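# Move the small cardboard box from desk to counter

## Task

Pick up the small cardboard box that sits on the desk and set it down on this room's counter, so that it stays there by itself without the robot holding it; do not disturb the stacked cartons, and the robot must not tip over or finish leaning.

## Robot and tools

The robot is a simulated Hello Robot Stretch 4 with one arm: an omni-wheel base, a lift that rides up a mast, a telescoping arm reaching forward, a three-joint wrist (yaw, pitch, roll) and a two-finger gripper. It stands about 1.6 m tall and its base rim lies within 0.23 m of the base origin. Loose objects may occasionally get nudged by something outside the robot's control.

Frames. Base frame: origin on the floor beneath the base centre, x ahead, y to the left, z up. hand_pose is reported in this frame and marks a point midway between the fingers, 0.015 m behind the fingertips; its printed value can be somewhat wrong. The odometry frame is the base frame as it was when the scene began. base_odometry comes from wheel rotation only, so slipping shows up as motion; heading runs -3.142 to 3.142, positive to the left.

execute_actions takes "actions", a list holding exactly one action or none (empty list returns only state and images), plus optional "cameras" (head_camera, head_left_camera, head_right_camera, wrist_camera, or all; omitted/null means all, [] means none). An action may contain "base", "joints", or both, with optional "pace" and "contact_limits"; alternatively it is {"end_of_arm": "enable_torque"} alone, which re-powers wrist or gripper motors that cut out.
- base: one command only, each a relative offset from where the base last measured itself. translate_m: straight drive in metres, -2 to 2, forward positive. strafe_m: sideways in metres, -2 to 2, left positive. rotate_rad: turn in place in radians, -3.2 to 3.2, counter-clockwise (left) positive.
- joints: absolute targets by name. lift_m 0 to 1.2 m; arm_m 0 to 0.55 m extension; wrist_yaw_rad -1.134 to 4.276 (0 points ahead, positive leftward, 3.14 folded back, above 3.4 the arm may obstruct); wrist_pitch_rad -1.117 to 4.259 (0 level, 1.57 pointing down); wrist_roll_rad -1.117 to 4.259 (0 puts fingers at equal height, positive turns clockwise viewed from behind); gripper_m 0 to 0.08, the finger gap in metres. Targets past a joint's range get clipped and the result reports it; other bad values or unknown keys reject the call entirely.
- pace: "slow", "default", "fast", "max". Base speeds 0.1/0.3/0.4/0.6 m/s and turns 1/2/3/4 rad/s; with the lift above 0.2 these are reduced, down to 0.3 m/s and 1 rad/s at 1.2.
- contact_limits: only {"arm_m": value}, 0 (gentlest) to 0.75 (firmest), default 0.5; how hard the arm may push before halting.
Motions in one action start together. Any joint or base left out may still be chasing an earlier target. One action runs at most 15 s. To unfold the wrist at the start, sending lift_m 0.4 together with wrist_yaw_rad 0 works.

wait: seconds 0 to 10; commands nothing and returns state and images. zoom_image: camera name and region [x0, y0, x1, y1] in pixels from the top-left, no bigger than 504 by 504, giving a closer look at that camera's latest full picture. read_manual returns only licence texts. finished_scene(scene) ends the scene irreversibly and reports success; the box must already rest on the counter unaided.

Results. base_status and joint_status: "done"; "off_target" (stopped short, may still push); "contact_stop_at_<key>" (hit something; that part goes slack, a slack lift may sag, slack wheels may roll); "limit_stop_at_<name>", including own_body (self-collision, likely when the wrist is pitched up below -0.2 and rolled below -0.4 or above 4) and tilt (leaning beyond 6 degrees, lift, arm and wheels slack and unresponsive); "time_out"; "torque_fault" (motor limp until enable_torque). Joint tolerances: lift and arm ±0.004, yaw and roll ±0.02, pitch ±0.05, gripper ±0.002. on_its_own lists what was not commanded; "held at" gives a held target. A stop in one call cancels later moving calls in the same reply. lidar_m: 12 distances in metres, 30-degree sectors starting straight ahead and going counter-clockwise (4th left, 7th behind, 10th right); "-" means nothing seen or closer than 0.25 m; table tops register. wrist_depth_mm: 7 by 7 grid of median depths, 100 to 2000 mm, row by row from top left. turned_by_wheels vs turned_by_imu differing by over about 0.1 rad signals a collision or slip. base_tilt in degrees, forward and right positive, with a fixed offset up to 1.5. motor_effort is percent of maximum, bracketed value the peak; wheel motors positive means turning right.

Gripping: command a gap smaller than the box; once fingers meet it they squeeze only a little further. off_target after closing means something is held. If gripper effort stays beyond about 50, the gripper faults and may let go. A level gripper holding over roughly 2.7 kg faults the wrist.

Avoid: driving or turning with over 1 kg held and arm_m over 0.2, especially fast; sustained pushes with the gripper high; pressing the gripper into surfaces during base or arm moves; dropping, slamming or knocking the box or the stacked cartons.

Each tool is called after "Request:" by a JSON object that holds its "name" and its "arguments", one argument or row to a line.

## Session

Request:
{"name": "execute_actions", "arguments": {
  "actions": []
}}

Scene clock: 0.00 s.
base_odometry: x=+0.000 y=+0.000 heading=+0.000 (m, m, rad; odometry frame)
turned_by_wheels: +0.000 (rad since the last result)
turned_by_imu: +0.000 (rad since the last result)
base_tilt: forward=+0.7 right=+0.1 (deg)
lidar_m: 0.81 1.23 1.89 0.84 0.64 0.61 0.67 0.99 1.78 1.64 0.74 0.72
base_status: not commanded
joint_positions: lift_m=+0.250 arm_m=-0.001 wrist_yaw_rad=+3.132 wrist_pitch_rad=+0.001 wrist_roll_rad=+0.007 gripper_m=+0.040
joint_status: not commanded
motor_effort: lift_m=+21 arm_m=-1 wrist_yaw_rad=+0 wrist_pitch_rad=-8 wrist_roll_rad=+0 gripper_m=+0 wheel_0=+0 wheel_1=+0 wheel_2=+0 (%)
hand_pose: x=-0.0417 y=+0.0895 z=+0.4283 quat_wxyz=(+0.005, -0.001, +0.004, +1.000) (m; base frame)
wrist_depth_mm: - 138 946 842 723 621 569 / - 118 151 842 715 634 569 / - 121 157 842 715 621 569 / 116 139 227 831 715 634 569 / 1537 1205 1008 831 723 627 564 / 1366 1255 976 842 691 627 564 / 991 1078 110 842 122 603 564
pictures: head_camera, head_left_camera, head_right_camera, wrist_camera
camera_calibration (this result's frames):
wrist_camera: T_world_to_cam=[[-0.0207603, 0.999783, 0.00151497, -0.0872436], [0.00609029, 0.00164173, -0.99998, 0.49259], [-0.999766, -0.0207507, -0.00612305, 0.112961], [0, 0, 0, 1]] pos_world=[0.108123, 0.08876, 0.493404]
Images, in order (width x height): head_camera 420x560, head_left_camera 420x672, head_right_camera 420x672, wrist_camera 616x392.

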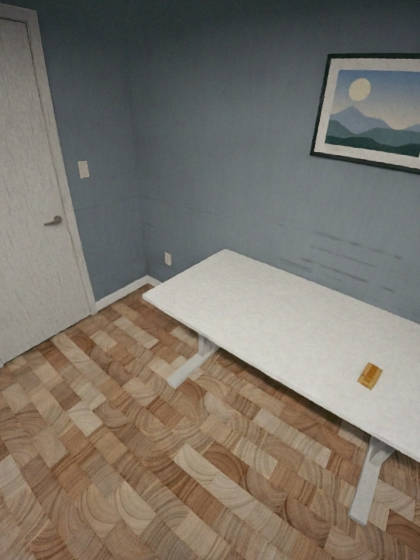

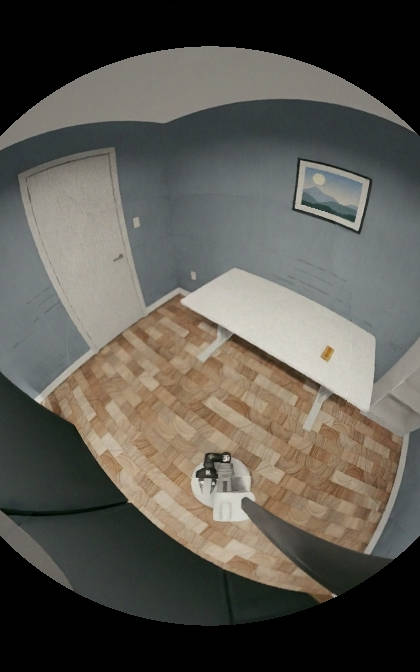

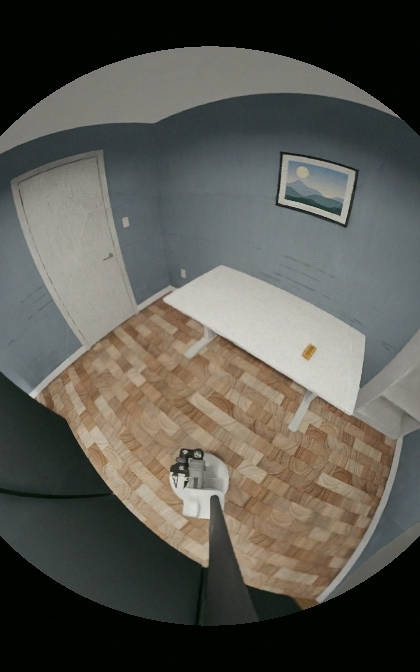

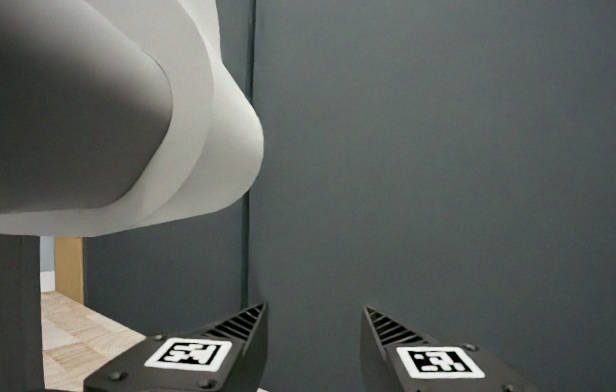

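Request:
{"name": "zoom_image", "arguments": {
  "camera": "head_camera",
  "region": [335, 345, 405, 405]
}}

Request:
{"name": "zoom_image", "arguments": {
  "camera": "head_left_camera",
  "region": [0, 330, 200, 530]
}}

Request:
{"name": "zoom_image", "arguments": {
  "camera": "head_right_camera",
  "region": [220, 430, 420, 630]
}}

Region (335, 345, 405, 405) of head_camera's 420x560 image, scaled by 7.200, with more detail than that image has; it fills the top 432 rows of this view, and the rest is white.

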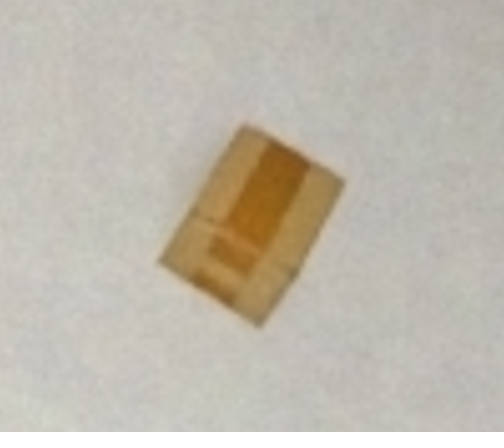

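Region (0, 330, 200, 530) of head_left_camera's 420x672 image, scaled by 2.520, with more detail than that image has.

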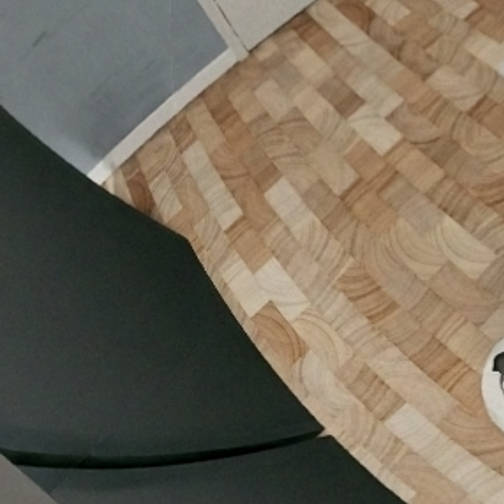

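Region (220, 430, 420, 630) of head_right_camera's 420x672 image, scaled by 2.520, with more detail than that image has.

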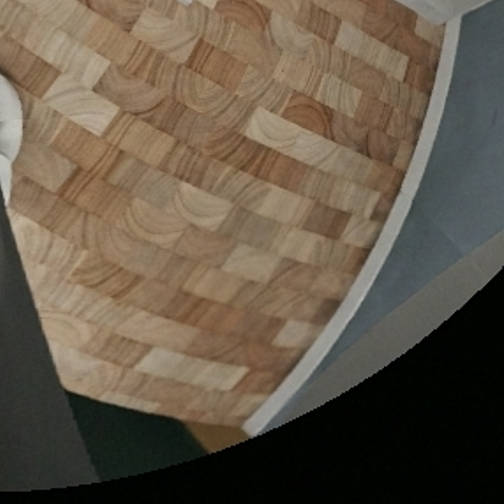

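Request:
{"name": "execute_actions", "arguments": {
  "actions": [
    {"base": {"rotate_rad": -0.635}, "joints": {"lift_m": 0.88, "gripper_m": 0.08, "wrist_yaw_rad": 0.0, "wrist_pitch_rad": 0.5}, "pace": "max"}
  ]
}}

Scene clock: 4.73 s.
base_odometry: x=+0.000 y=+0.000 heading=-0.635 (m, m, rad; odometry frame)
turned_by_wheels: -0.635 (rad since the last result)
turned_by_imu: -0.648 (rad since the last result)
base_tilt: forward=+0.8 right=+0.2 (deg)
lidar_m: 0.72 0.77 1.05 1.90 0.91 0.65 0.62 0.66 0.89 1.74 1.81 0.76
base_status: done
joint_positions: lift_m=+0.880 arm_m=-0.001 wrist_yaw_rad=+0.000 wrist_pitch_rad=+0.502 wrist_roll_rad=+0.007 gripper_m=+0.080
joint_status: all done
motor_effort: lift_m=+25(31) arm_m=-1(1) wrist_yaw_rad=-1(5) wrist_pitch_rad=-7(7) wrist_roll_rad=+1(0) gripper_m=+2(3) wheel_0=+1(7) wheel_1=+0(9) wheel_2=+0(12) (%)
hand_pose: x=+0.3566 y=-0.0873 z=+0.9555 quat_wxyz=(+0.969, +0.004, +0.249, -0.001) (m; base frame)
wrist_depth_mm: 1205 1205 1205 1205 1160 1182 1160 / 1229 1255 1281 1255 1229 1255 1229 / 960 946 960 960 991 1308 1229 / 715 715 715 715 723 723 1229 / 1537 1618 1537 621 627 634 1366 / 1308 1430 1430 1430 1366 1430 1366 / - 103 676 1255 1205 112 -
pictures: head_camera, head_left_camera, head_right_camera, wrist_camera
camera_calibration (this result's frames):
wrist_camera: T_world_to_cam=[[0.0279289, -0.999521, -0.013321, -0.0807852], [-0.485497, -0.0019146, -0.874236, 1.07251], [0.873792, 0.0308838, -0.485318, 0.305014], [0, 0, 0, 1]] pos_world=[0.256439, -0.0881131, 1.08458]
Images, in order (width x height): head_camera 420x560, head_left_camera 420x672, head_right_camera 420x672, wrist_camera 616x392.

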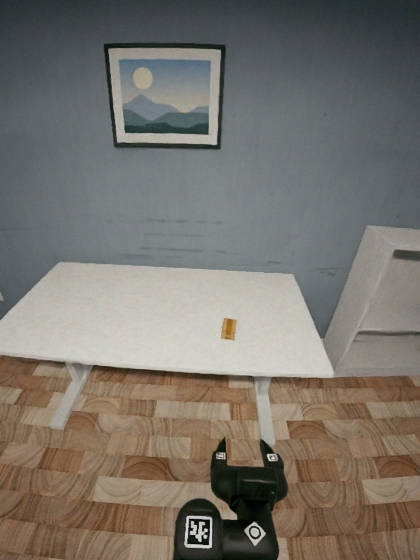

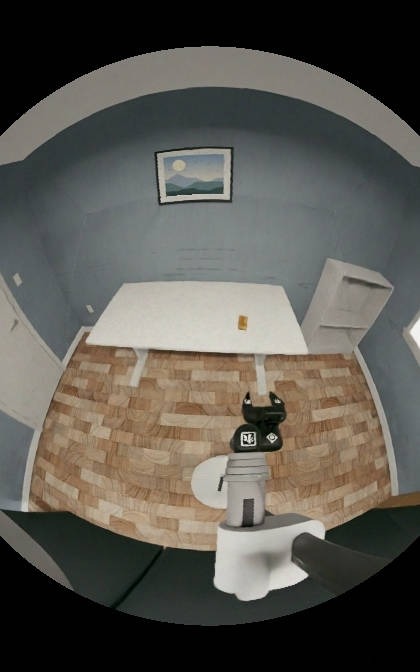

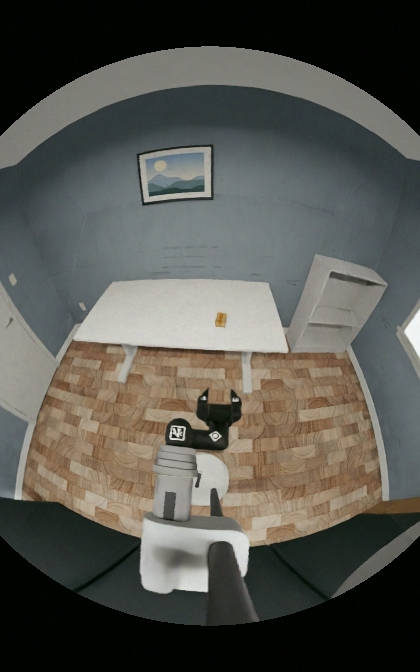

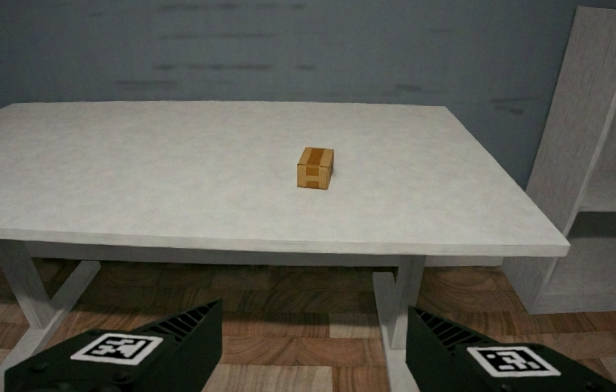

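Request:
{"name": "zoom_image", "arguments": {
  "camera": "head_camera",
  "region": [200, 305, 260, 355]
}}

Request:
{"name": "zoom_image", "arguments": {
  "camera": "wrist_camera",
  "region": [275, 130, 355, 200]
}}

Region (200, 305, 260, 355) of head_camera's 420x560 image, scaled by 8.400, with more detail than that image has.

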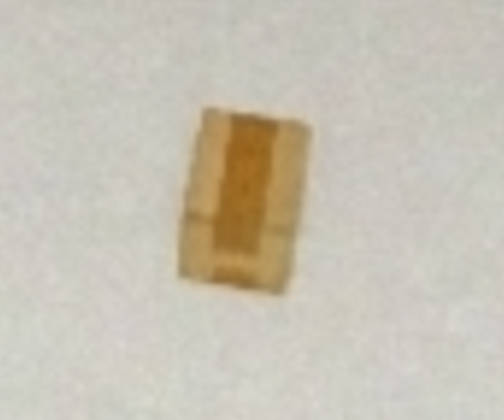

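Region (275, 130, 355, 200) of wrist_camera's 616x392 image, scaled by 6.300; it fills the top 441 rows of this view, and the rest is white.

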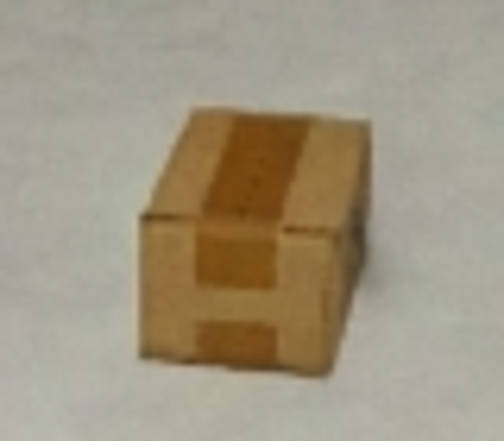

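Request:
{"name": "execute_actions", "arguments": {
  "actions": [
    {"base": {"translate_m": 0.29}, "joints": {"arm_m": 0.505, "wrist_pitch_rad": 1.57, "wrist_roll_rad": 0.165}, "pace": "max"}
  ],
  "cameras": ["wrist_camera", "head_right_camera"]
}}

Scene clock: 8.87 s.
base_odometry: x=+0.234 y=-0.172 heading=-0.635 (m, m, rad; odometry frame)
turned_by_wheels: +0.000 (rad since the last result)
turned_by_imu: +0.001 (rad since the last result)
base_tilt: forward=+0.7 right=+0.1 (deg)
lidar_m: 0.43 0.47 0.63 1.89 1.33 0.96 0.91 0.95 1.33 1.78 0.65 0.48
base_status: done
joint_positions: lift_m=+0.880 arm_m=+0.504 wrist_yaw_rad=+0.000 wrist_pitch_rad=+1.570 wrist_roll_rad=+0.165 gripper_m=+0.080
joint_status: all done
motor_effort: lift_m=+25(25) arm_m=+5(8) wrist_yaw_rad=-1(3) wrist_pitch_rad=+0(5) wrist_roll_rad=+0(5) gripper_m=+1(2) wheel_0=-2(4) wheel_1=-1(6) wheel_2=+1(11) (%)
hand_pose: x=+0.6753 y=-0.0874 z=+0.8452 quat_wxyz=(+0.705, +0.058, +0.704, -0.058) (m; base frame)
wrist_depth_mm: 272 271 270 267 266 264 264 / 272 273 268 268 267 265 265 / 276 271 271 270 267 266 265 / 273 271 271 270 268 266 266 / 274 273 272 221 268 267 266 / 276 273 272 220 268 267 267 / - 103 217 221 221 111 -
pictures: head_right_camera, wrist_camera
camera_calibration (this result's frames):
wrist_camera: T_world_to_cam=[[-0.154663, -0.987491, -0.0306735, 0.047781], [-0.987967, 0.154626, 0.00360536, 0.741817], [0.00118266, 0.0308621, -0.999523, 0.996901], [0, 0, 0, 1]] pos_world=[0.739102, -0.0982872, 0.995216]
Images, in order (width x height): head_right_camera 420x672, wrist_camera 616x392.

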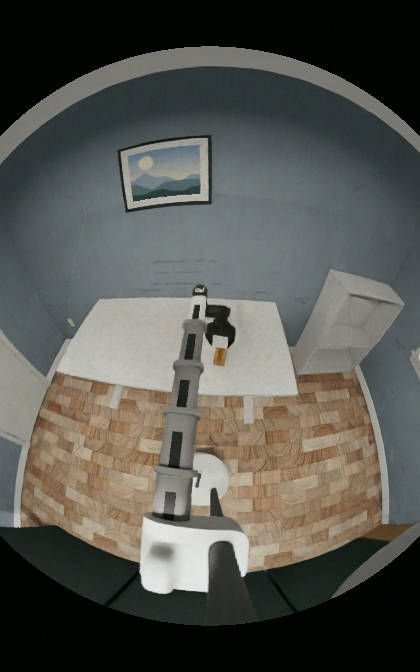

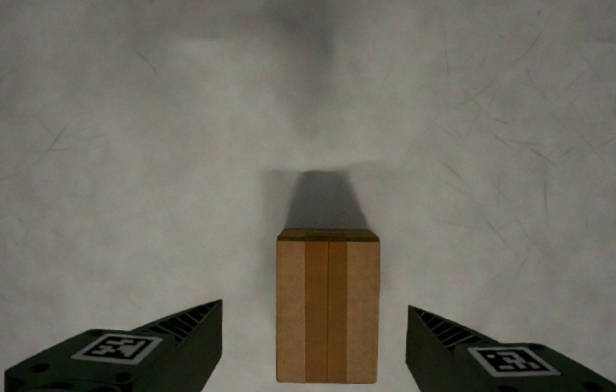

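Request:
{"name": "execute_actions", "arguments": {
  "actions": [
    {"base": {"strafe_m": -0.007}, "joints": {"lift_m": 0.794, "arm_m": 0.498}, "pace": "fast"}
  ],
  "cameras": ["wrist_camera"]
}}

Scene clock: 10.63 s.
base_odometry: x=+0.229 y=-0.178 heading=-0.635 (m, m, rad; odometry frame)
turned_by_wheels: +0.000 (rad since the last result)
turned_by_imu: +0.001 (rad since the last result)
base_tilt: forward=+0.7 right=+0.1 (deg)
lidar_m: 0.42 0.45 0.66 1.91 1.31 0.96 0.90 0.95 1.29 1.78 0.65 0.46
base_status: done
joint_positions: lift_m=+0.794 arm_m=+0.499 wrist_yaw_rad=+0.000 wrist_pitch_rad=+1.570 wrist_roll_rad=+0.165 gripper_m=+0.080
joint_status: all done
motor_effort: lift_m=+17(23) arm_m=-6(6) wrist_yaw_rad=+1(1) wrist_pitch_rad=-1(1) wrist_roll_rad=+1(0) gripper_m=+1(2) wheel_0=+1(6) wheel_1=+0(9) wheel_2=+1(4) (%)
hand_pose: x=+0.6700 y=-0.0874 z=+0.7599 quat_wxyz=(+0.705, +0.058, +0.704, -0.058) (m; base frame)
wrist_depth_mm: 186 186 184 183 183 181 - / 187 186 184 183 183 182 181 / 187 186 185 184 183 182 181 / 188 187 186 185 184 183 181 / 188 187 186 139 183 183 182 / 188 187 138 135 135 183 182 / - 103 136 135 135 111 -
pictures: wrist_camera
camera_calibration (this result's frames):
wrist_camera: T_world_to_cam=[[-0.155013, -0.987437, -0.0306304, 0.0445579], [-0.987912, 0.154967, 0.00388047, 0.73673], [0.000914993, 0.0308616, -0.999523, 0.911759], [0, 0, 0, 1]] pos_world=[0.733897, -0.0983094, 0.90983]
Images, in order (width x height): wrist_camera 616x392.

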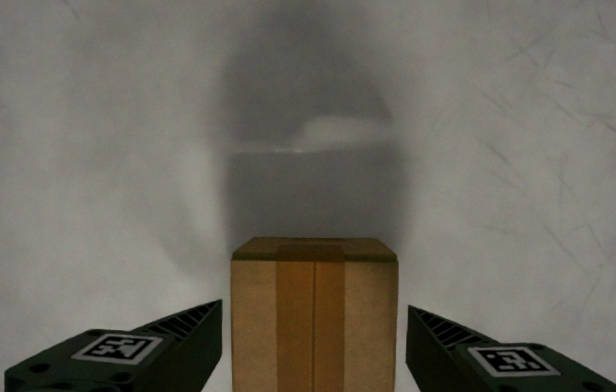

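Centred. Gripping.

Request:
{"name": "execute_actions", "arguments": {
  "actions": [
    {"joints": {"gripper_m": 0.04}}
  ],
  "cameras": ["wrist_camera", "head_left_camera", "head_camera"]
}}

Scene clock: 11.83 s.
base_odometry: x=+0.229 y=-0.178 heading=-0.635 (m, m, rad; odometry frame)
turned_by_wheels: +0.000 (rad since the last result)
turned_by_imu: +0.000 (rad since the last result)
base_tilt: forward=+0.7 right=+0.2 (deg)
lidar_m: 0.44 0.45 0.64 1.90 1.33 0.96 0.90 0.95 1.33 1.76 0.63 0.45
base_status: not commanded
joint_positions: lift_m=+0.794 arm_m=+0.499 wrist_yaw_rad=+0.000 wrist_pitch_rad=+1.570 wrist_roll_rad=+0.165 gripper_m=+0.059
joint_status: gripper_m off_target (ended at +0.059, target +0.040)
on_its_own: gripper_m is held at +0.053, not at your +0.040, by its contact guard: the fingers met something
motor_effort: lift_m=+17(18) arm_m=-5(6) wrist_yaw_rad=+0(1) wrist_pitch_rad=+0(1) wrist_roll_rad=+1(1) gripper_m=-38(39) wheel_0=+1(1) wheel_1=+0(1) wheel_2=+1(1) (%)
hand_pose: x=+0.6700 y=-0.0874 z=+0.7599 quat_wxyz=(+0.705, +0.058, +0.704, -0.058) (m; base frame)
wrist_depth_mm: 187 185 185 183 182 181 - / 187 186 185 184 183 182 181 / 187 186 185 184 183 182 182 / 187 186 186 185 183 182 181 / 188 187 185 139 184 183 182 / 189 187 136 135 135 183 183 / 189 - 136 136 135 111 -
pictures: head_camera, head_left_camera, wrist_camera
camera_calibration (this result's frames):
wrist_camera: T_world_to_cam=[[-0.155016, -0.987437, -0.0306304, 0.0445597], [-0.987912, 0.15497, 0.00388058, 0.73673], [0.000914958, 0.0308616, -0.999523, 0.911759], [0, 0, 0, 1]] pos_world=[0.733897, -0.0983096, 0.90983]
Images, in order (width x height): head_camera 420x560, head_left_camera 420x672, wrist_camera 616x392.

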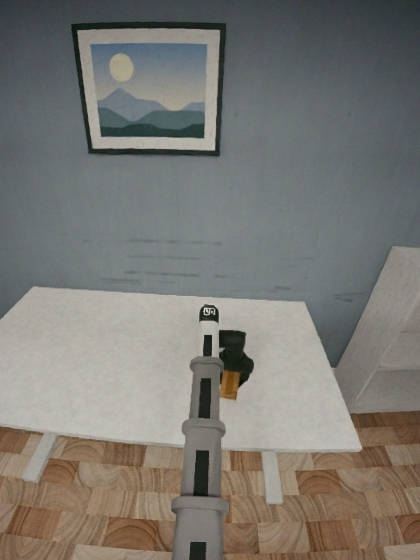

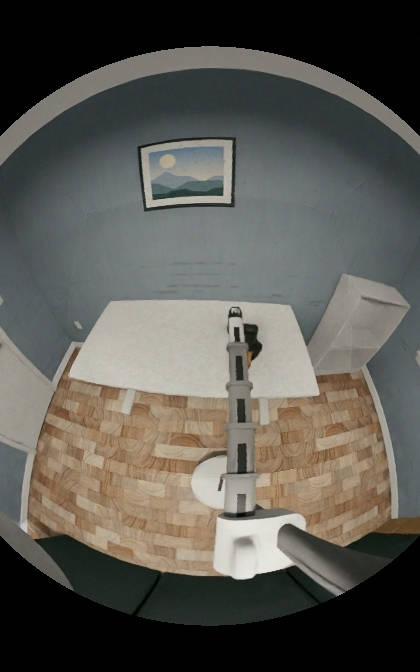

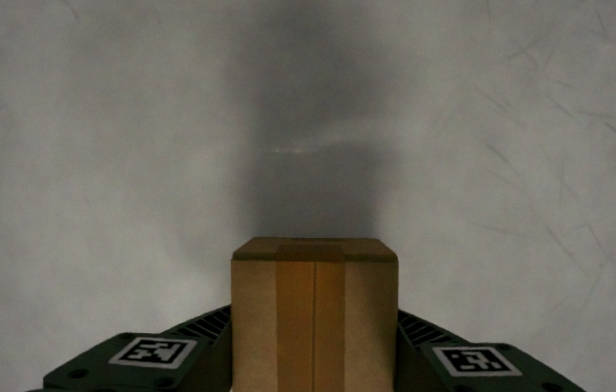

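Request:
{"name": "execute_actions", "arguments": {
  "actions": [
    {"base": {"strafe_m": 1.61}, "joints": {"lift_m": 0.85, "arm_m": 0.0}, "pace": "fast"}
  ]
}}

Scene clock: 21.17 s.
base_odometry: x=+1.184 y=+1.119 heading=-0.635 (m, m, rad; odometry frame)
turned_by_wheels: +0.000 (rad since the last result)
turned_by_imu: +0.000 (rad since the last result)
base_tilt: forward=+0.5 right=+0.2 (deg)
lidar_m: 1.21 0.45 0.32 0.29 0.31 0.47 1.13 0.98 1.36 1.79 0.74 0.84
base_status: done
joint_positions: lift_m=+0.850 arm_m=+0.001 wrist_yaw_rad=+0.000 wrist_pitch_rad=+1.570 wrist_roll_rad=+0.165 gripper_m=+0.059
joint_status: all done
on_its_own: gripper_m is held at +0.053, not at your +0.040, by its contact guard: the fingers met something
motor_effort: lift_m=+26(25) arm_m=-5(6) wrist_yaw_rad=+1(1) wrist_pitch_rad=-2(2) wrist_roll_rad=+0(0) gripper_m=-36(36) wheel_0=+1(9) wheel_1=+1(9) wheel_2=+1(5) (%)
hand_pose: x=+0.1719 y=-0.0874 z=+0.8152 quat_wxyz=(+0.705, +0.058, +0.705, -0.058) (m; base frame)
wrist_depth_mm: 661 946 946 960 960 946 904 / 647 946 960 976 946 960 960 / 621 917 960 960 946 946 946 / 609 878 931 960 960 931 931 / 585 842 759 139 960 960 946 / 564 788 136 135 135 931 946 / 539 - 136 135 135 111 931
pictures: head_camera, head_left_camera, head_right_camera, wrist_camera
camera_calibration (this result's frames):
wrist_camera: T_world_to_cam=[[-0.155628, -0.987342, -0.0305766, -0.0308899], [-0.987816, 0.155572, 0.00422378, 0.244199], [0.000586547, 0.0308614, -0.999524, 0.967525], [0, 0, 0, 1]] pos_world=[0.235849, -0.0983486, 0.965088]
Images, in order (width x height): head_camera 420x560, head_left_camera 420x672, head_right_camera 420x672, wrist_camera 616x392.

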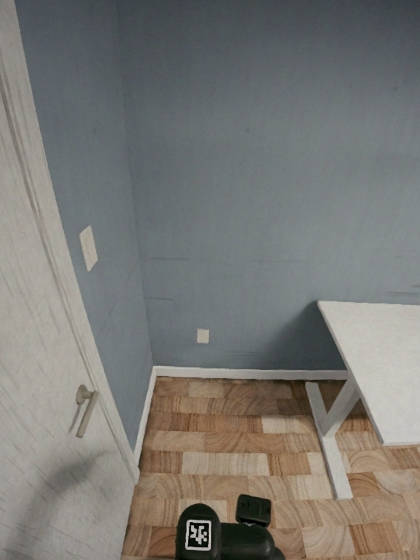

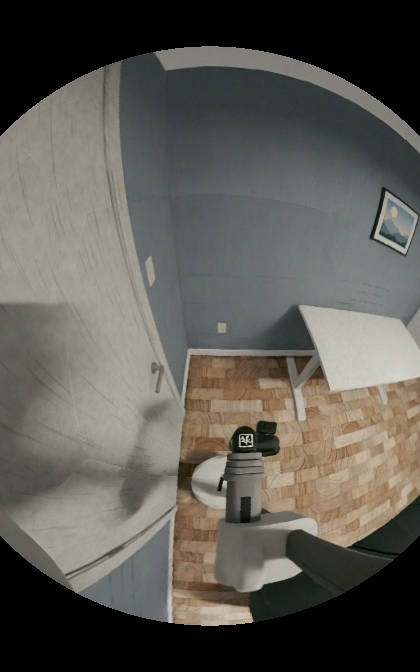

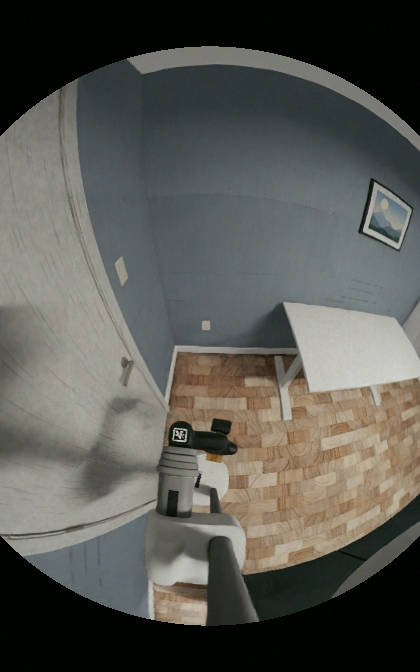

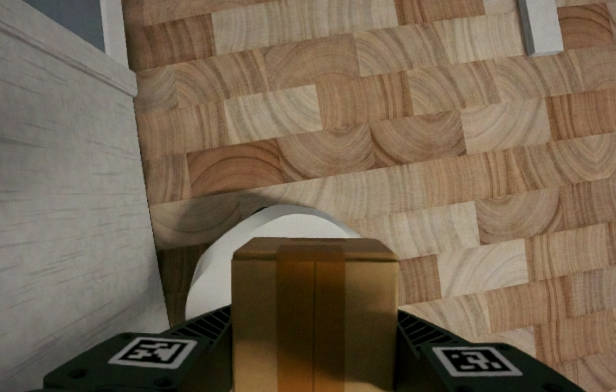

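Request:
{"name": "execute_actions", "arguments": {
  "actions": [
    {"base": {"rotate_rad": -3.128}, "joints": {"lift_m": 0.4, "wrist_yaw_rad": 1.4}, "pace": "max"}
  ]
}}

Request:
{"name": "zoom_image", "arguments": {
  "camera": "head_camera",
  "region": [110, 310, 310, 510]
}}

Request:
{"name": "zoom_image", "arguments": {
  "camera": "head_camera",
  "region": [110, 150, 280, 320]
}}

Scene clock: 24.73 s.
base_odometry: x=+1.184 y=+1.119 heading=+2.520 (m, m, rad; odometry frame)
turned_by_wheels: -3.128 (rad since the last result)
turned_by_imu: -3.197 (rad since the last result)
base_tilt: forward=+0.6 right=+0.2 (deg)
lidar_m: 1.09 0.99 1.32 1.70 0.73 0.84 1.21 0.45 0.31 0.29 0.30 0.48
base_status: done
joint_positions: lift_m=+0.400 arm_m=+0.001 wrist_yaw_rad=+1.400 wrist_pitch_rad=+1.570 wrist_roll_rad=+0.165 gripper_m=+0.059
joint_status: all done
on_its_own: gripper_m is held at +0.053, not at your +0.040, by its contact guard: the fingers met something
motor_effort: lift_m=+19(23) arm_m=-5(5) wrist_yaw_rad=+2(1) wrist_pitch_rad=-1(2) wrist_roll_rad=+0(0) gripper_m=-38(36) wheel_0=-1(6) wheel_1=-1(6) wheel_2=+0(4) (%)
hand_pose: x=+0.2580 y=-0.0147 z=+0.3657 quat_wxyz=(+0.577, -0.409, +0.576, +0.409) (m; base frame)
wrist_depth_mm: 517 512 512 508 500 500 500 / 525 517 517 512 508 504 504 / 303 314 517 512 508 500 500 / 304 303 375 512 504 508 504 / 303 303 303 139 504 504 500 / 304 303 136 135 135 508 504 / 306 - 136 135 135 111 496
pictures: head_camera, head_left_camera, head_right_camera, wrist_camera
camera_calibration (this result's frames):
wrist_camera: T_world_to_cam=[[0.946532, -0.321153, -0.0306304, -0.233988], [-0.321188, -0.947007, 0.00388168, 0.131719], [-0.0302539, 0.00616399, -0.999523, 0.523628], [0, 0, 0, 1]] pos_world=[0.279625, 0.0463652, 0.5157]
Images, in order (width x height): head_camera 420x560, head_left_camera 420x672, head_right_camera 420x672, wrist_camera 616x392.

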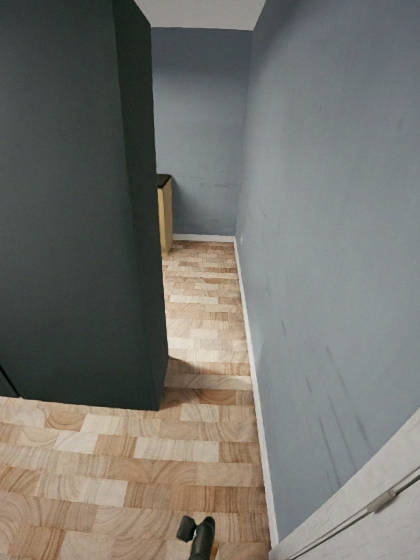

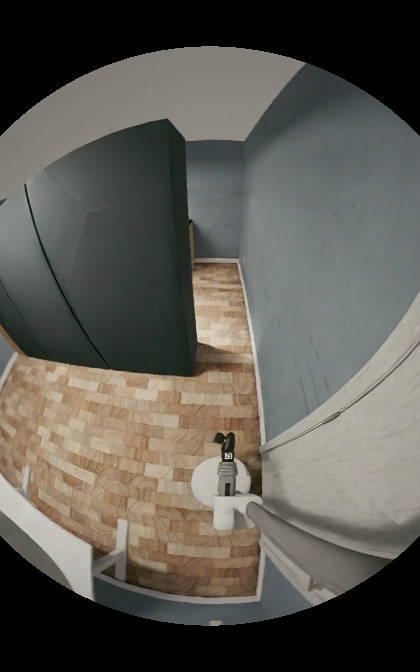

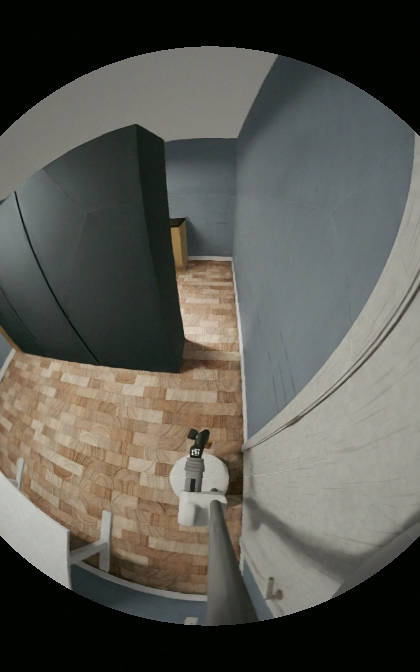

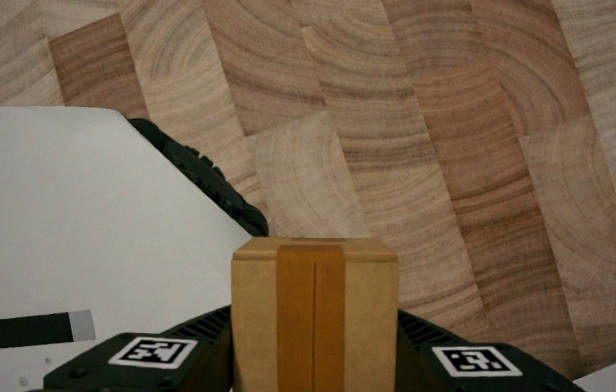

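Region (110, 310, 310, 510) of head_camera's 420x560 image, scaled by 2.520, with more detail than that image has.

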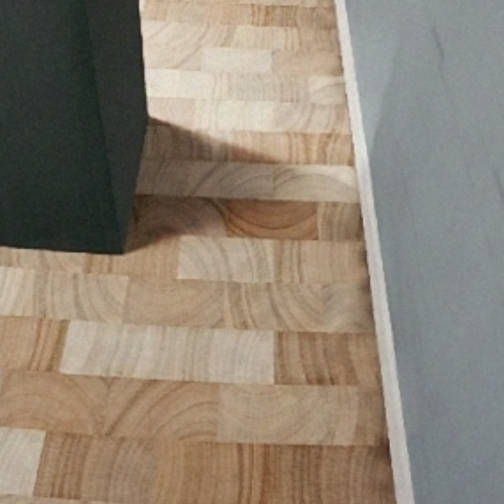

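Region (110, 150, 280, 320) of head_camera's 420x560 image, scaled by 2.965, with more detail than that image has.

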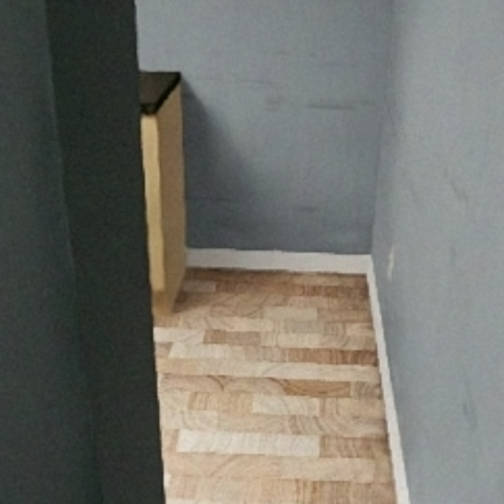

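Request:
{"name": "execute_actions", "arguments": {
  "actions": [
    {"base": {"translate_m": 2.0}, "joints": {"lift_m": 1.03}, "pace": "max"}
  ]
}}

Scene clock: 30.77 s.
base_odometry: x=-0.442 y=+2.283 heading=+2.520 (m, m, rad; odometry frame)
turned_by_wheels: +0.000 (rad since the last result)
turned_by_imu: +0.005 (rad since the last result)
base_tilt: forward=+0.5 right=+0.2 (deg)
lidar_m: 1.27 1.07 1.27 2.31 0.82 0.65 1.35 0.47 0.32 0.31 0.34 0.45
base_status: done
joint_positions: lift_m=+1.030 arm_m=+0.001 wrist_yaw_rad=+1.400 wrist_pitch_rad=+1.570 wrist_roll_rad=+0.165 gripper_m=+0.059
joint_status: all done
on_its_own: gripper_m is held at +0.053, not at your +0.040, by its contact guard: the fingers met something
motor_effort: lift_m=+25(32) arm_m=-4(5) wrist_yaw_rad=+1(1) wrist_pitch_rad=-1(1) wrist_roll_rad=-1(0) gripper_m=-37(37) wheel_0=-1(7) wheel_1=-1(4) wheel_2=+0(13) (%)
hand_pose: x=+0.2580 y=-0.0147 z=+0.9953 quat_wxyz=(+0.577, -0.409, +0.576, +0.410) (m; base frame)
wrist_depth_mm: 1138 1118 1138 1118 1118 1098 1118 / 1160 1160 1138 1160 1118 1118 1118 / 1160 1160 1118 1160 1118 1118 1118 / 1138 1138 931 1118 1118 1138 1098 / 1160 1138 931 139 1118 1118 1025 / 1160 1160 136 135 135 854 750 / 1182 - 136 136 135 111 597
pictures: head_camera, head_left_camera, head_right_camera, wrist_camera
camera_calibration (this result's frames):
wrist_camera: T_world_to_cam=[[0.946568, -0.321047, -0.0306284, -0.214678], [-0.321082, -0.947043, 0.00389475, 0.129229], [-0.0302568, 0.00614757, -0.999523, 1.15284], [0, 0, 0, 1]] pos_world=[0.279582, 0.0463765, 1.14521]
Images, in order (width x height): head_camera 420x560, head_left_camera 420x672, head_right_camera 420x672, wrist_camera 616x392.

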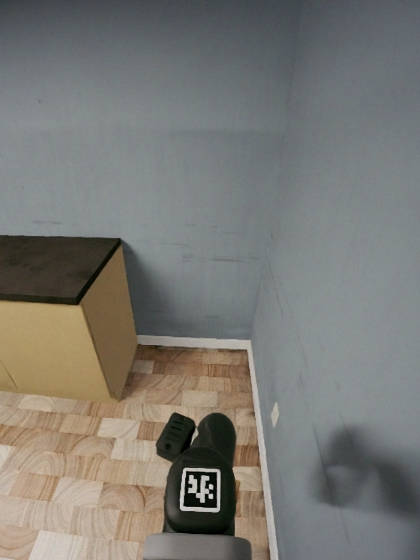

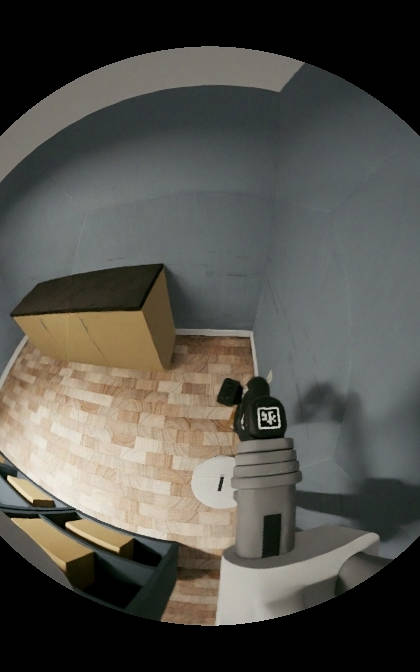

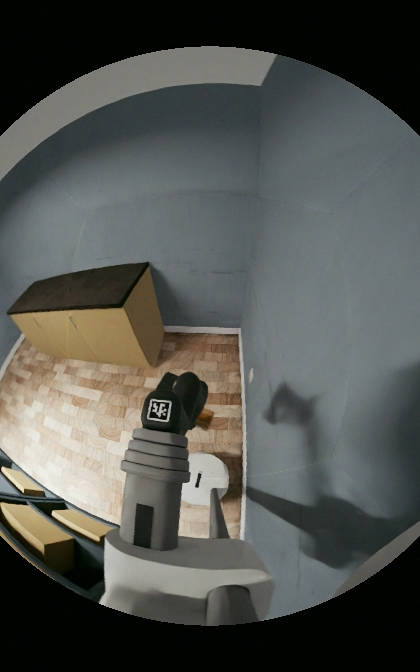

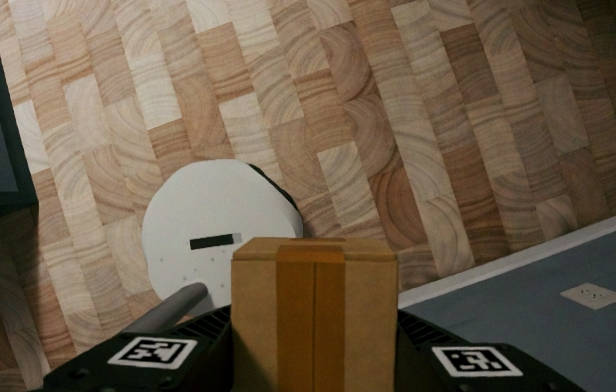

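Request:
{"name": "zoom_image", "arguments": {
  "camera": "head_camera",
  "region": [0, 220, 190, 410]
}}

Region (0, 220, 190, 410) of head_camera's 420x560 image, scaled by 2.653, with more detail than that image has.

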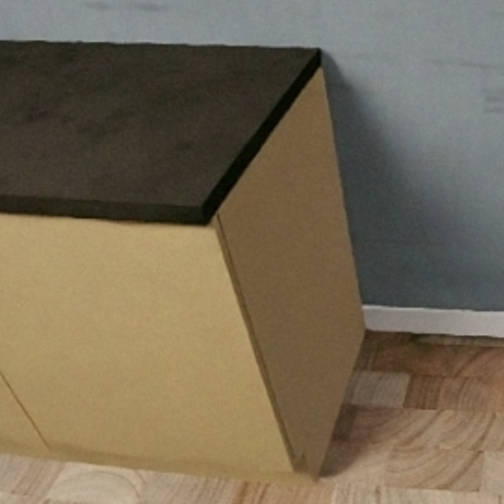

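Request:
{"name": "execute_actions", "arguments": {
  "actions": [
    {"base": {"rotate_rad": 0.625}, "joints": {"lift_m": 1.04}, "pace": "max"}
  ],
  "cameras": ["head_camera"]
}}

Scene clock: 32.90 s.
base_odometry: x=-0.442 y=+2.283 heading=-3.138 (m, m, rad; odometry frame)
turned_by_wheels: +0.625 (rad since the last result)
turned_by_imu: +0.640 (rad since the last result)
base_tilt: forward=+0.6 right=-0.1 (deg)
lidar_m: 1.04 1.41 1.63 0.75 0.65 0.94 0.41 0.32 0.31 0.33 0.50 1.50
base_status: done
joint_positions: lift_m=+1.040 arm_m=+0.001 wrist_yaw_rad=+1.400 wrist_pitch_rad=+1.570 wrist_roll_rad=+0.165 gripper_m=+0.059
joint_status: all done
on_its_own: gripper_m is held at +0.053, not at your +0.040, by its contact guard: the fingers met something
motor_effort: lift_m=+25(28) arm_m=-5(5) wrist_yaw_rad=+0(1) wrist_pitch_rad=+0(1) wrist_roll_rad=-1(0) gripper_m=-36(37) wheel_0=+1(4) wheel_1=+0(5) wheel_2=+1(3) (%)
hand_pose: x=+0.2580 y=-0.0147 z=+1.0053 quat_wxyz=(+0.577, -0.409, +0.576, +0.410) (m; base frame)
wrist_depth_mm: 1078 1160 1138 1138 1138 1118 1118 / 1182 1138 1138 1138 1160 1138 1098 / 1160 1160 1138 1138 1138 1138 1138 / 1160 1138 946 1138 1138 1138 1118 / 1160 1182 946 139 1138 1138 1138 / 1008 1060 136 135 135 1098 1138 / 809 - 136 136 135 111 1118
pictures: head_camera
Images, in order (width x height): head_camera 420x560.

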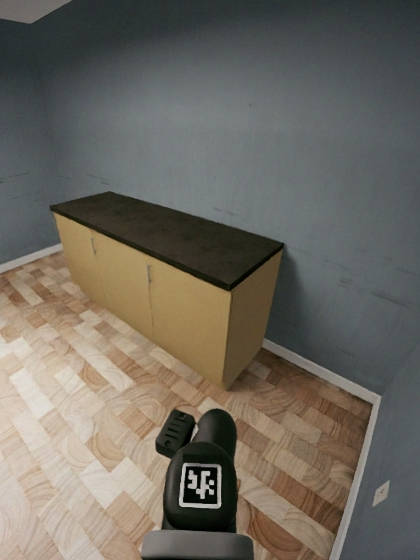

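Request:
{"name": "execute_actions", "arguments": {
  "actions": [
    {"base": {"translate_m": 0.53}, "joints": {"arm_m": 0.53}, "pace": "max"}
  ],
  "cameras": ["head_right_camera", "wrist_camera"]
}}

Scene clock: 36.23 s.
base_odometry: x=-0.972 y=+2.281 heading=-3.138 (m, m, rad; odometry frame)
turned_by_wheels: +0.000 (rad since the last result)
turned_by_imu: +0.002 (rad since the last result)
base_tilt: forward=+0.8 right=+0.3 (deg)
lidar_m: 0.50 0.74 2.87 1.28 1.02 0.97 0.82 0.65 0.62 0.67 1.02 0.69
base_status: done
joint_positions: lift_m=+1.040 arm_m=+0.529 wrist_yaw_rad=+1.400 wrist_pitch_rad=+1.570 wrist_roll_rad=+0.165 gripper_m=+0.059
joint_status: all done
on_its_own: gripper_m is held at +0.053, not at your +0.040, by its contact guard: the fingers met something
motor_effort: lift_m=+25(25) arm_m=+5(6) wrist_yaw_rad=+0(0) wrist_pitch_rad=-1(1) wrist_roll_rad=+0(0) gripper_m=-38(38) wheel_0=-1(5) wheel_1=-1(7) wheel_2=+1(9) (%)
hand_pose: x=+0.7861 y=-0.0147 z=+1.0053 quat_wxyz=(+0.577, -0.409, +0.576, +0.410) (m; base frame)
wrist_depth_mm: 1160 699 239 237 236 235 233 / 1160 241 239 238 237 236 234 / 1160 242 241 239 237 236 235 / 1160 242 240 239 237 235 236 / 946 243 241 139 237 236 236 / 245 244 136 135 135 237 236 / 246 - 136 136 135 112 -
pictures: head_right_camera, wrist_camera
camera_calibration (this result's frames):
wrist_camera: T_world_to_cam=[[0.946598, -0.320959, -0.0306248, -0.714358], [-0.320994, -0.947073, 0.00391772, 0.29869], [-0.0302613, 0.00612185, -0.999523, 1.17884], [0, 0, 0, 1]] pos_world=[0.80776, 0.0463846, 1.15523]
Images, in order (width x height): head_right_camera 420x672, wrist_camera 616x392.

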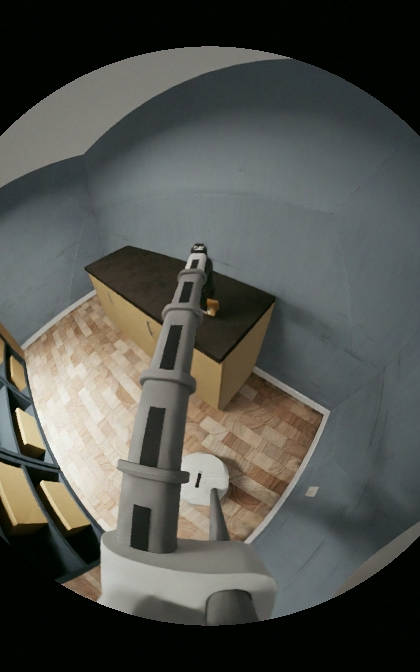

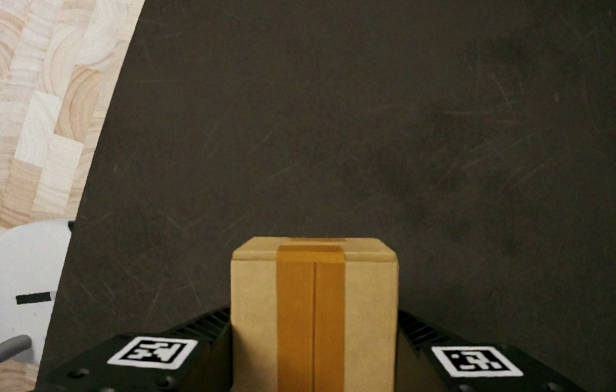

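Request:
{"name": "execute_actions", "arguments": {
  "actions": [
    {"joints": {"lift_m": 0.987}, "pace": "fast"}
  ],
  "cameras": ["wrist_camera"]
}}

Scene clock: 37.37 s.
base_odometry: x=-0.972 y=+2.281 heading=-3.138 (m, m, rad; odometry frame)
turned_by_wheels: +0.000 (rad since the last result)
turned_by_imu: +0.000 (rad since the last result)
base_tilt: forward=+0.7 right=+0.2 (deg)
lidar_m: 0.52 0.76 2.86 1.30 1.01 1.00 0.85 0.64 0.63 0.65 1.04 0.68
base_status: not commanded
joint_positions: lift_m=+0.987 arm_m=+0.529 wrist_yaw_rad=+1.400 wrist_pitch_rad=+1.570 wrist_roll_rad=+0.165 gripper_m=+0.059
joint_status: all done
on_its_own: gripper_m is held at +0.053, not at your +0.040, by its contact guard: the fingers met something
motor_effort: lift_m=+18(22) arm_m=+5(5) wrist_yaw_rad=+1(1) wrist_pitch_rad=-1(0) wrist_roll_rad=-1(0) gripper_m=-38(39) wheel_0=-1(1) wheel_1=-1(1) wheel_2=+1(1) (%)
hand_pose: x=+0.7861 y=-0.0147 z=+0.9529 quat_wxyz=(+0.577, -0.409, +0.576, +0.410) (m; base frame)
wrist_depth_mm: 1118 188 187 186 185 183 - / 1098 189 187 186 185 183 183 / 191 189 188 186 185 184 183 / 190 189 187 187 186 185 183 / 191 190 188 139 186 185 183 / 191 190 136 135 135 185 183 / 191 - 136 135 135 112 -
pictures: wrist_camera
camera_calibration (this result's frames):
wrist_camera: T_world_to_cam=[[0.946598, -0.32096, -0.0306247, -0.715966], [-0.320994, -0.947073, 0.00391783, 0.298896], [-0.0302613, 0.00612175, -0.999523, 1.12645], [0, 0, 0, 1]] pos_world=[0.807763, 0.0463846, 1.10282]
Images, in order (width x height): wrist_camera 616x392.

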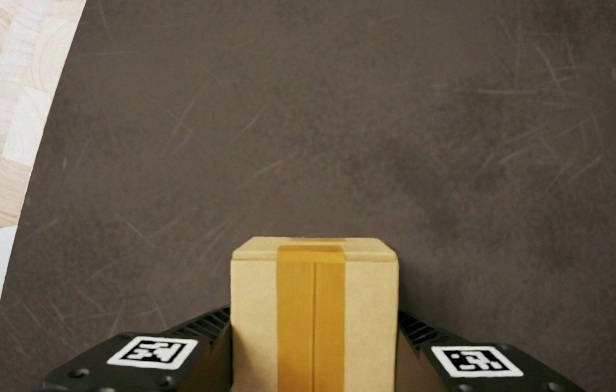

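About 2 mm above the counter. Releasing, then lifting clear.

Request:
{"name": "execute_actions", "arguments": {
  "actions": [
    {"joints": {"gripper_m": 0.08}}
  ],
  "cameras": ["wrist_camera"]
}}

Request:
{"name": "execute_actions", "arguments": {
  "actions": [
    {"joints": {"lift_m": 1.04}, "pace": "max"}
  ],
  "cameras": ["head_right_camera", "wrist_camera"]
}}

Scene clock: 38.50 s.
base_odometry: x=-0.972 y=+2.281 heading=-3.138 (m, m, rad; odometry frame)
turned_by_wheels: +0.000 (rad since the last result)
turned_by_imu: +0.000 (rad since the last result)
base_tilt: forward=+0.6 right=+0.1 (deg)
lidar_m: 0.52 0.78 2.88 1.30 1.02 1.00 0.83 0.66 0.63 0.67 1.02 0.68
base_status: not commanded
joint_positions: lift_m=+0.987 arm_m=+0.529 wrist_yaw_rad=+1.400 wrist_pitch_rad=+1.570 wrist_roll_rad=+0.165 gripper_m=+0.080
joint_status: all done
motor_effort: lift_m=+17(18) arm_m=+5(6) wrist_yaw_rad=+1(1) wrist_pitch_rad=-1(1) wrist_roll_rad=+0(0) gripper_m=+3(36) wheel_0=-1(1) wheel_1=-1(1) wheel_2=+1(0) (%)
hand_pose: x=+0.7862 y=-0.0147 z=+0.9529 quat_wxyz=(+0.577, -0.409, +0.576, +0.410) (m; base frame)
wrist_depth_mm: 1098 189 187 186 185 183 - / 1098 189 188 186 185 184 182 / 190 189 187 187 185 184 183 / 190 190 188 186 186 184 183 / 191 189 189 140 185 185 184 / 191 190 152 137 137 185 184 / - 103 138 138 137 111 -
pictures: wrist_camera
camera_calibration (this result's frames):
wrist_camera: T_world_to_cam=[[0.946598, -0.32096, -0.0306248, -0.715966], [-0.320994, -0.947073, 0.00391772, 0.298896], [-0.0302613, 0.00612186, -0.999523, 1.12645], [0, 0, 0, 1]] pos_world=[0.807764, 0.0463846, 1.10282]
Images, in order (width x height): wrist_camera 616x392.

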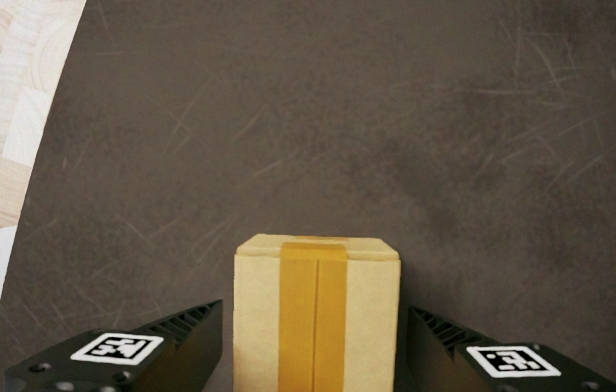

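Scene clock: 39.23 s.
base_odometry: x=-0.972 y=+2.281 heading=-3.138 (m, m, rad; odometry frame)
turned_by_wheels: +0.000 (rad since the last result)
turned_by_imu: +0.000 (rad since the last result)
base_tilt: forward=+0.7 right=+0.1 (deg)
lidar_m: 0.52 0.75 2.89 1.30 0.99 0.99 0.83 0.64 0.63 0.68 1.02 0.69
base_status: not commanded
joint_positions: lift_m=+1.040 arm_m=+0.529 wrist_yaw_rad=+1.400 wrist_pitch_rad=+1.570 wrist_roll_rad=+0.165 gripper_m=+0.080
joint_status: all done
motor_effort: lift_m=+25(26) arm_m=+5(5) wrist_yaw_rad=+1(1) wrist_pitch_rad=+0(1) wrist_roll_rad=+0(1) gripper_m=+2(3) wheel_0=-1(1) wheel_1=-1(1) wheel_2=+1(1) (%)
hand_pose: x=+0.7862 y=-0.0147 z=+1.0053 quat_wxyz=(+0.577, -0.409, +0.576, +0.410) (m; base frame)
wrist_depth_mm: 1182 699 239 238 236 234 232 / 1138 242 240 238 237 235 235 / 1138 241 240 239 237 235 234 / 1182 243 242 239 237 236 235 / 946 242 242 190 236 236 235 / 244 243 241 190 237 236 236 / - 103 176 190 190 111 -
pictures: head_right_camera, wrist_camera
camera_calibration (this result's frames):
wrist_camera: T_world_to_cam=[[0.946598, -0.32096, -0.0306248, -0.714364], [-0.320994, -0.947073, 0.00391772, 0.298692], [-0.0302613, 0.00612187, -0.999523, 1.17886], [0, 0, 0, 1]] pos_world=[0.807768, 0.0463846, 1.15525]
Images, in order (width x height): head_right_camera 420x672, wrist_camera 616x392.

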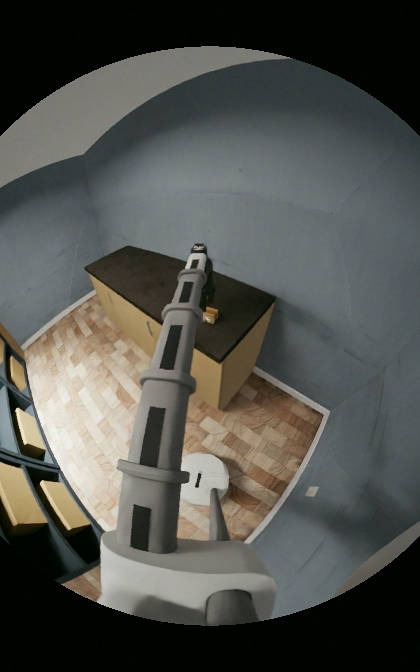

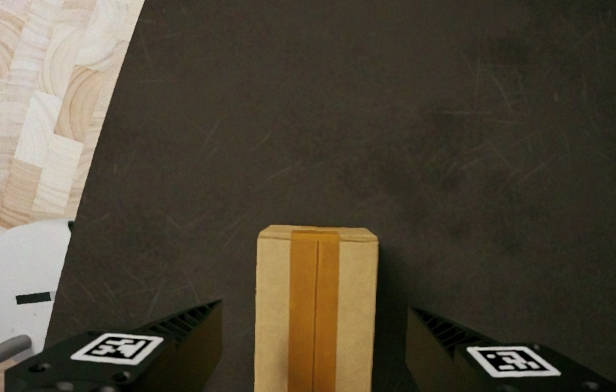

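The box is resting on the counter and the gripper is clear.

Request:
{"name": "finished_scene", "arguments": {
  "scene": 2
}}

The scene is finished: the task was done.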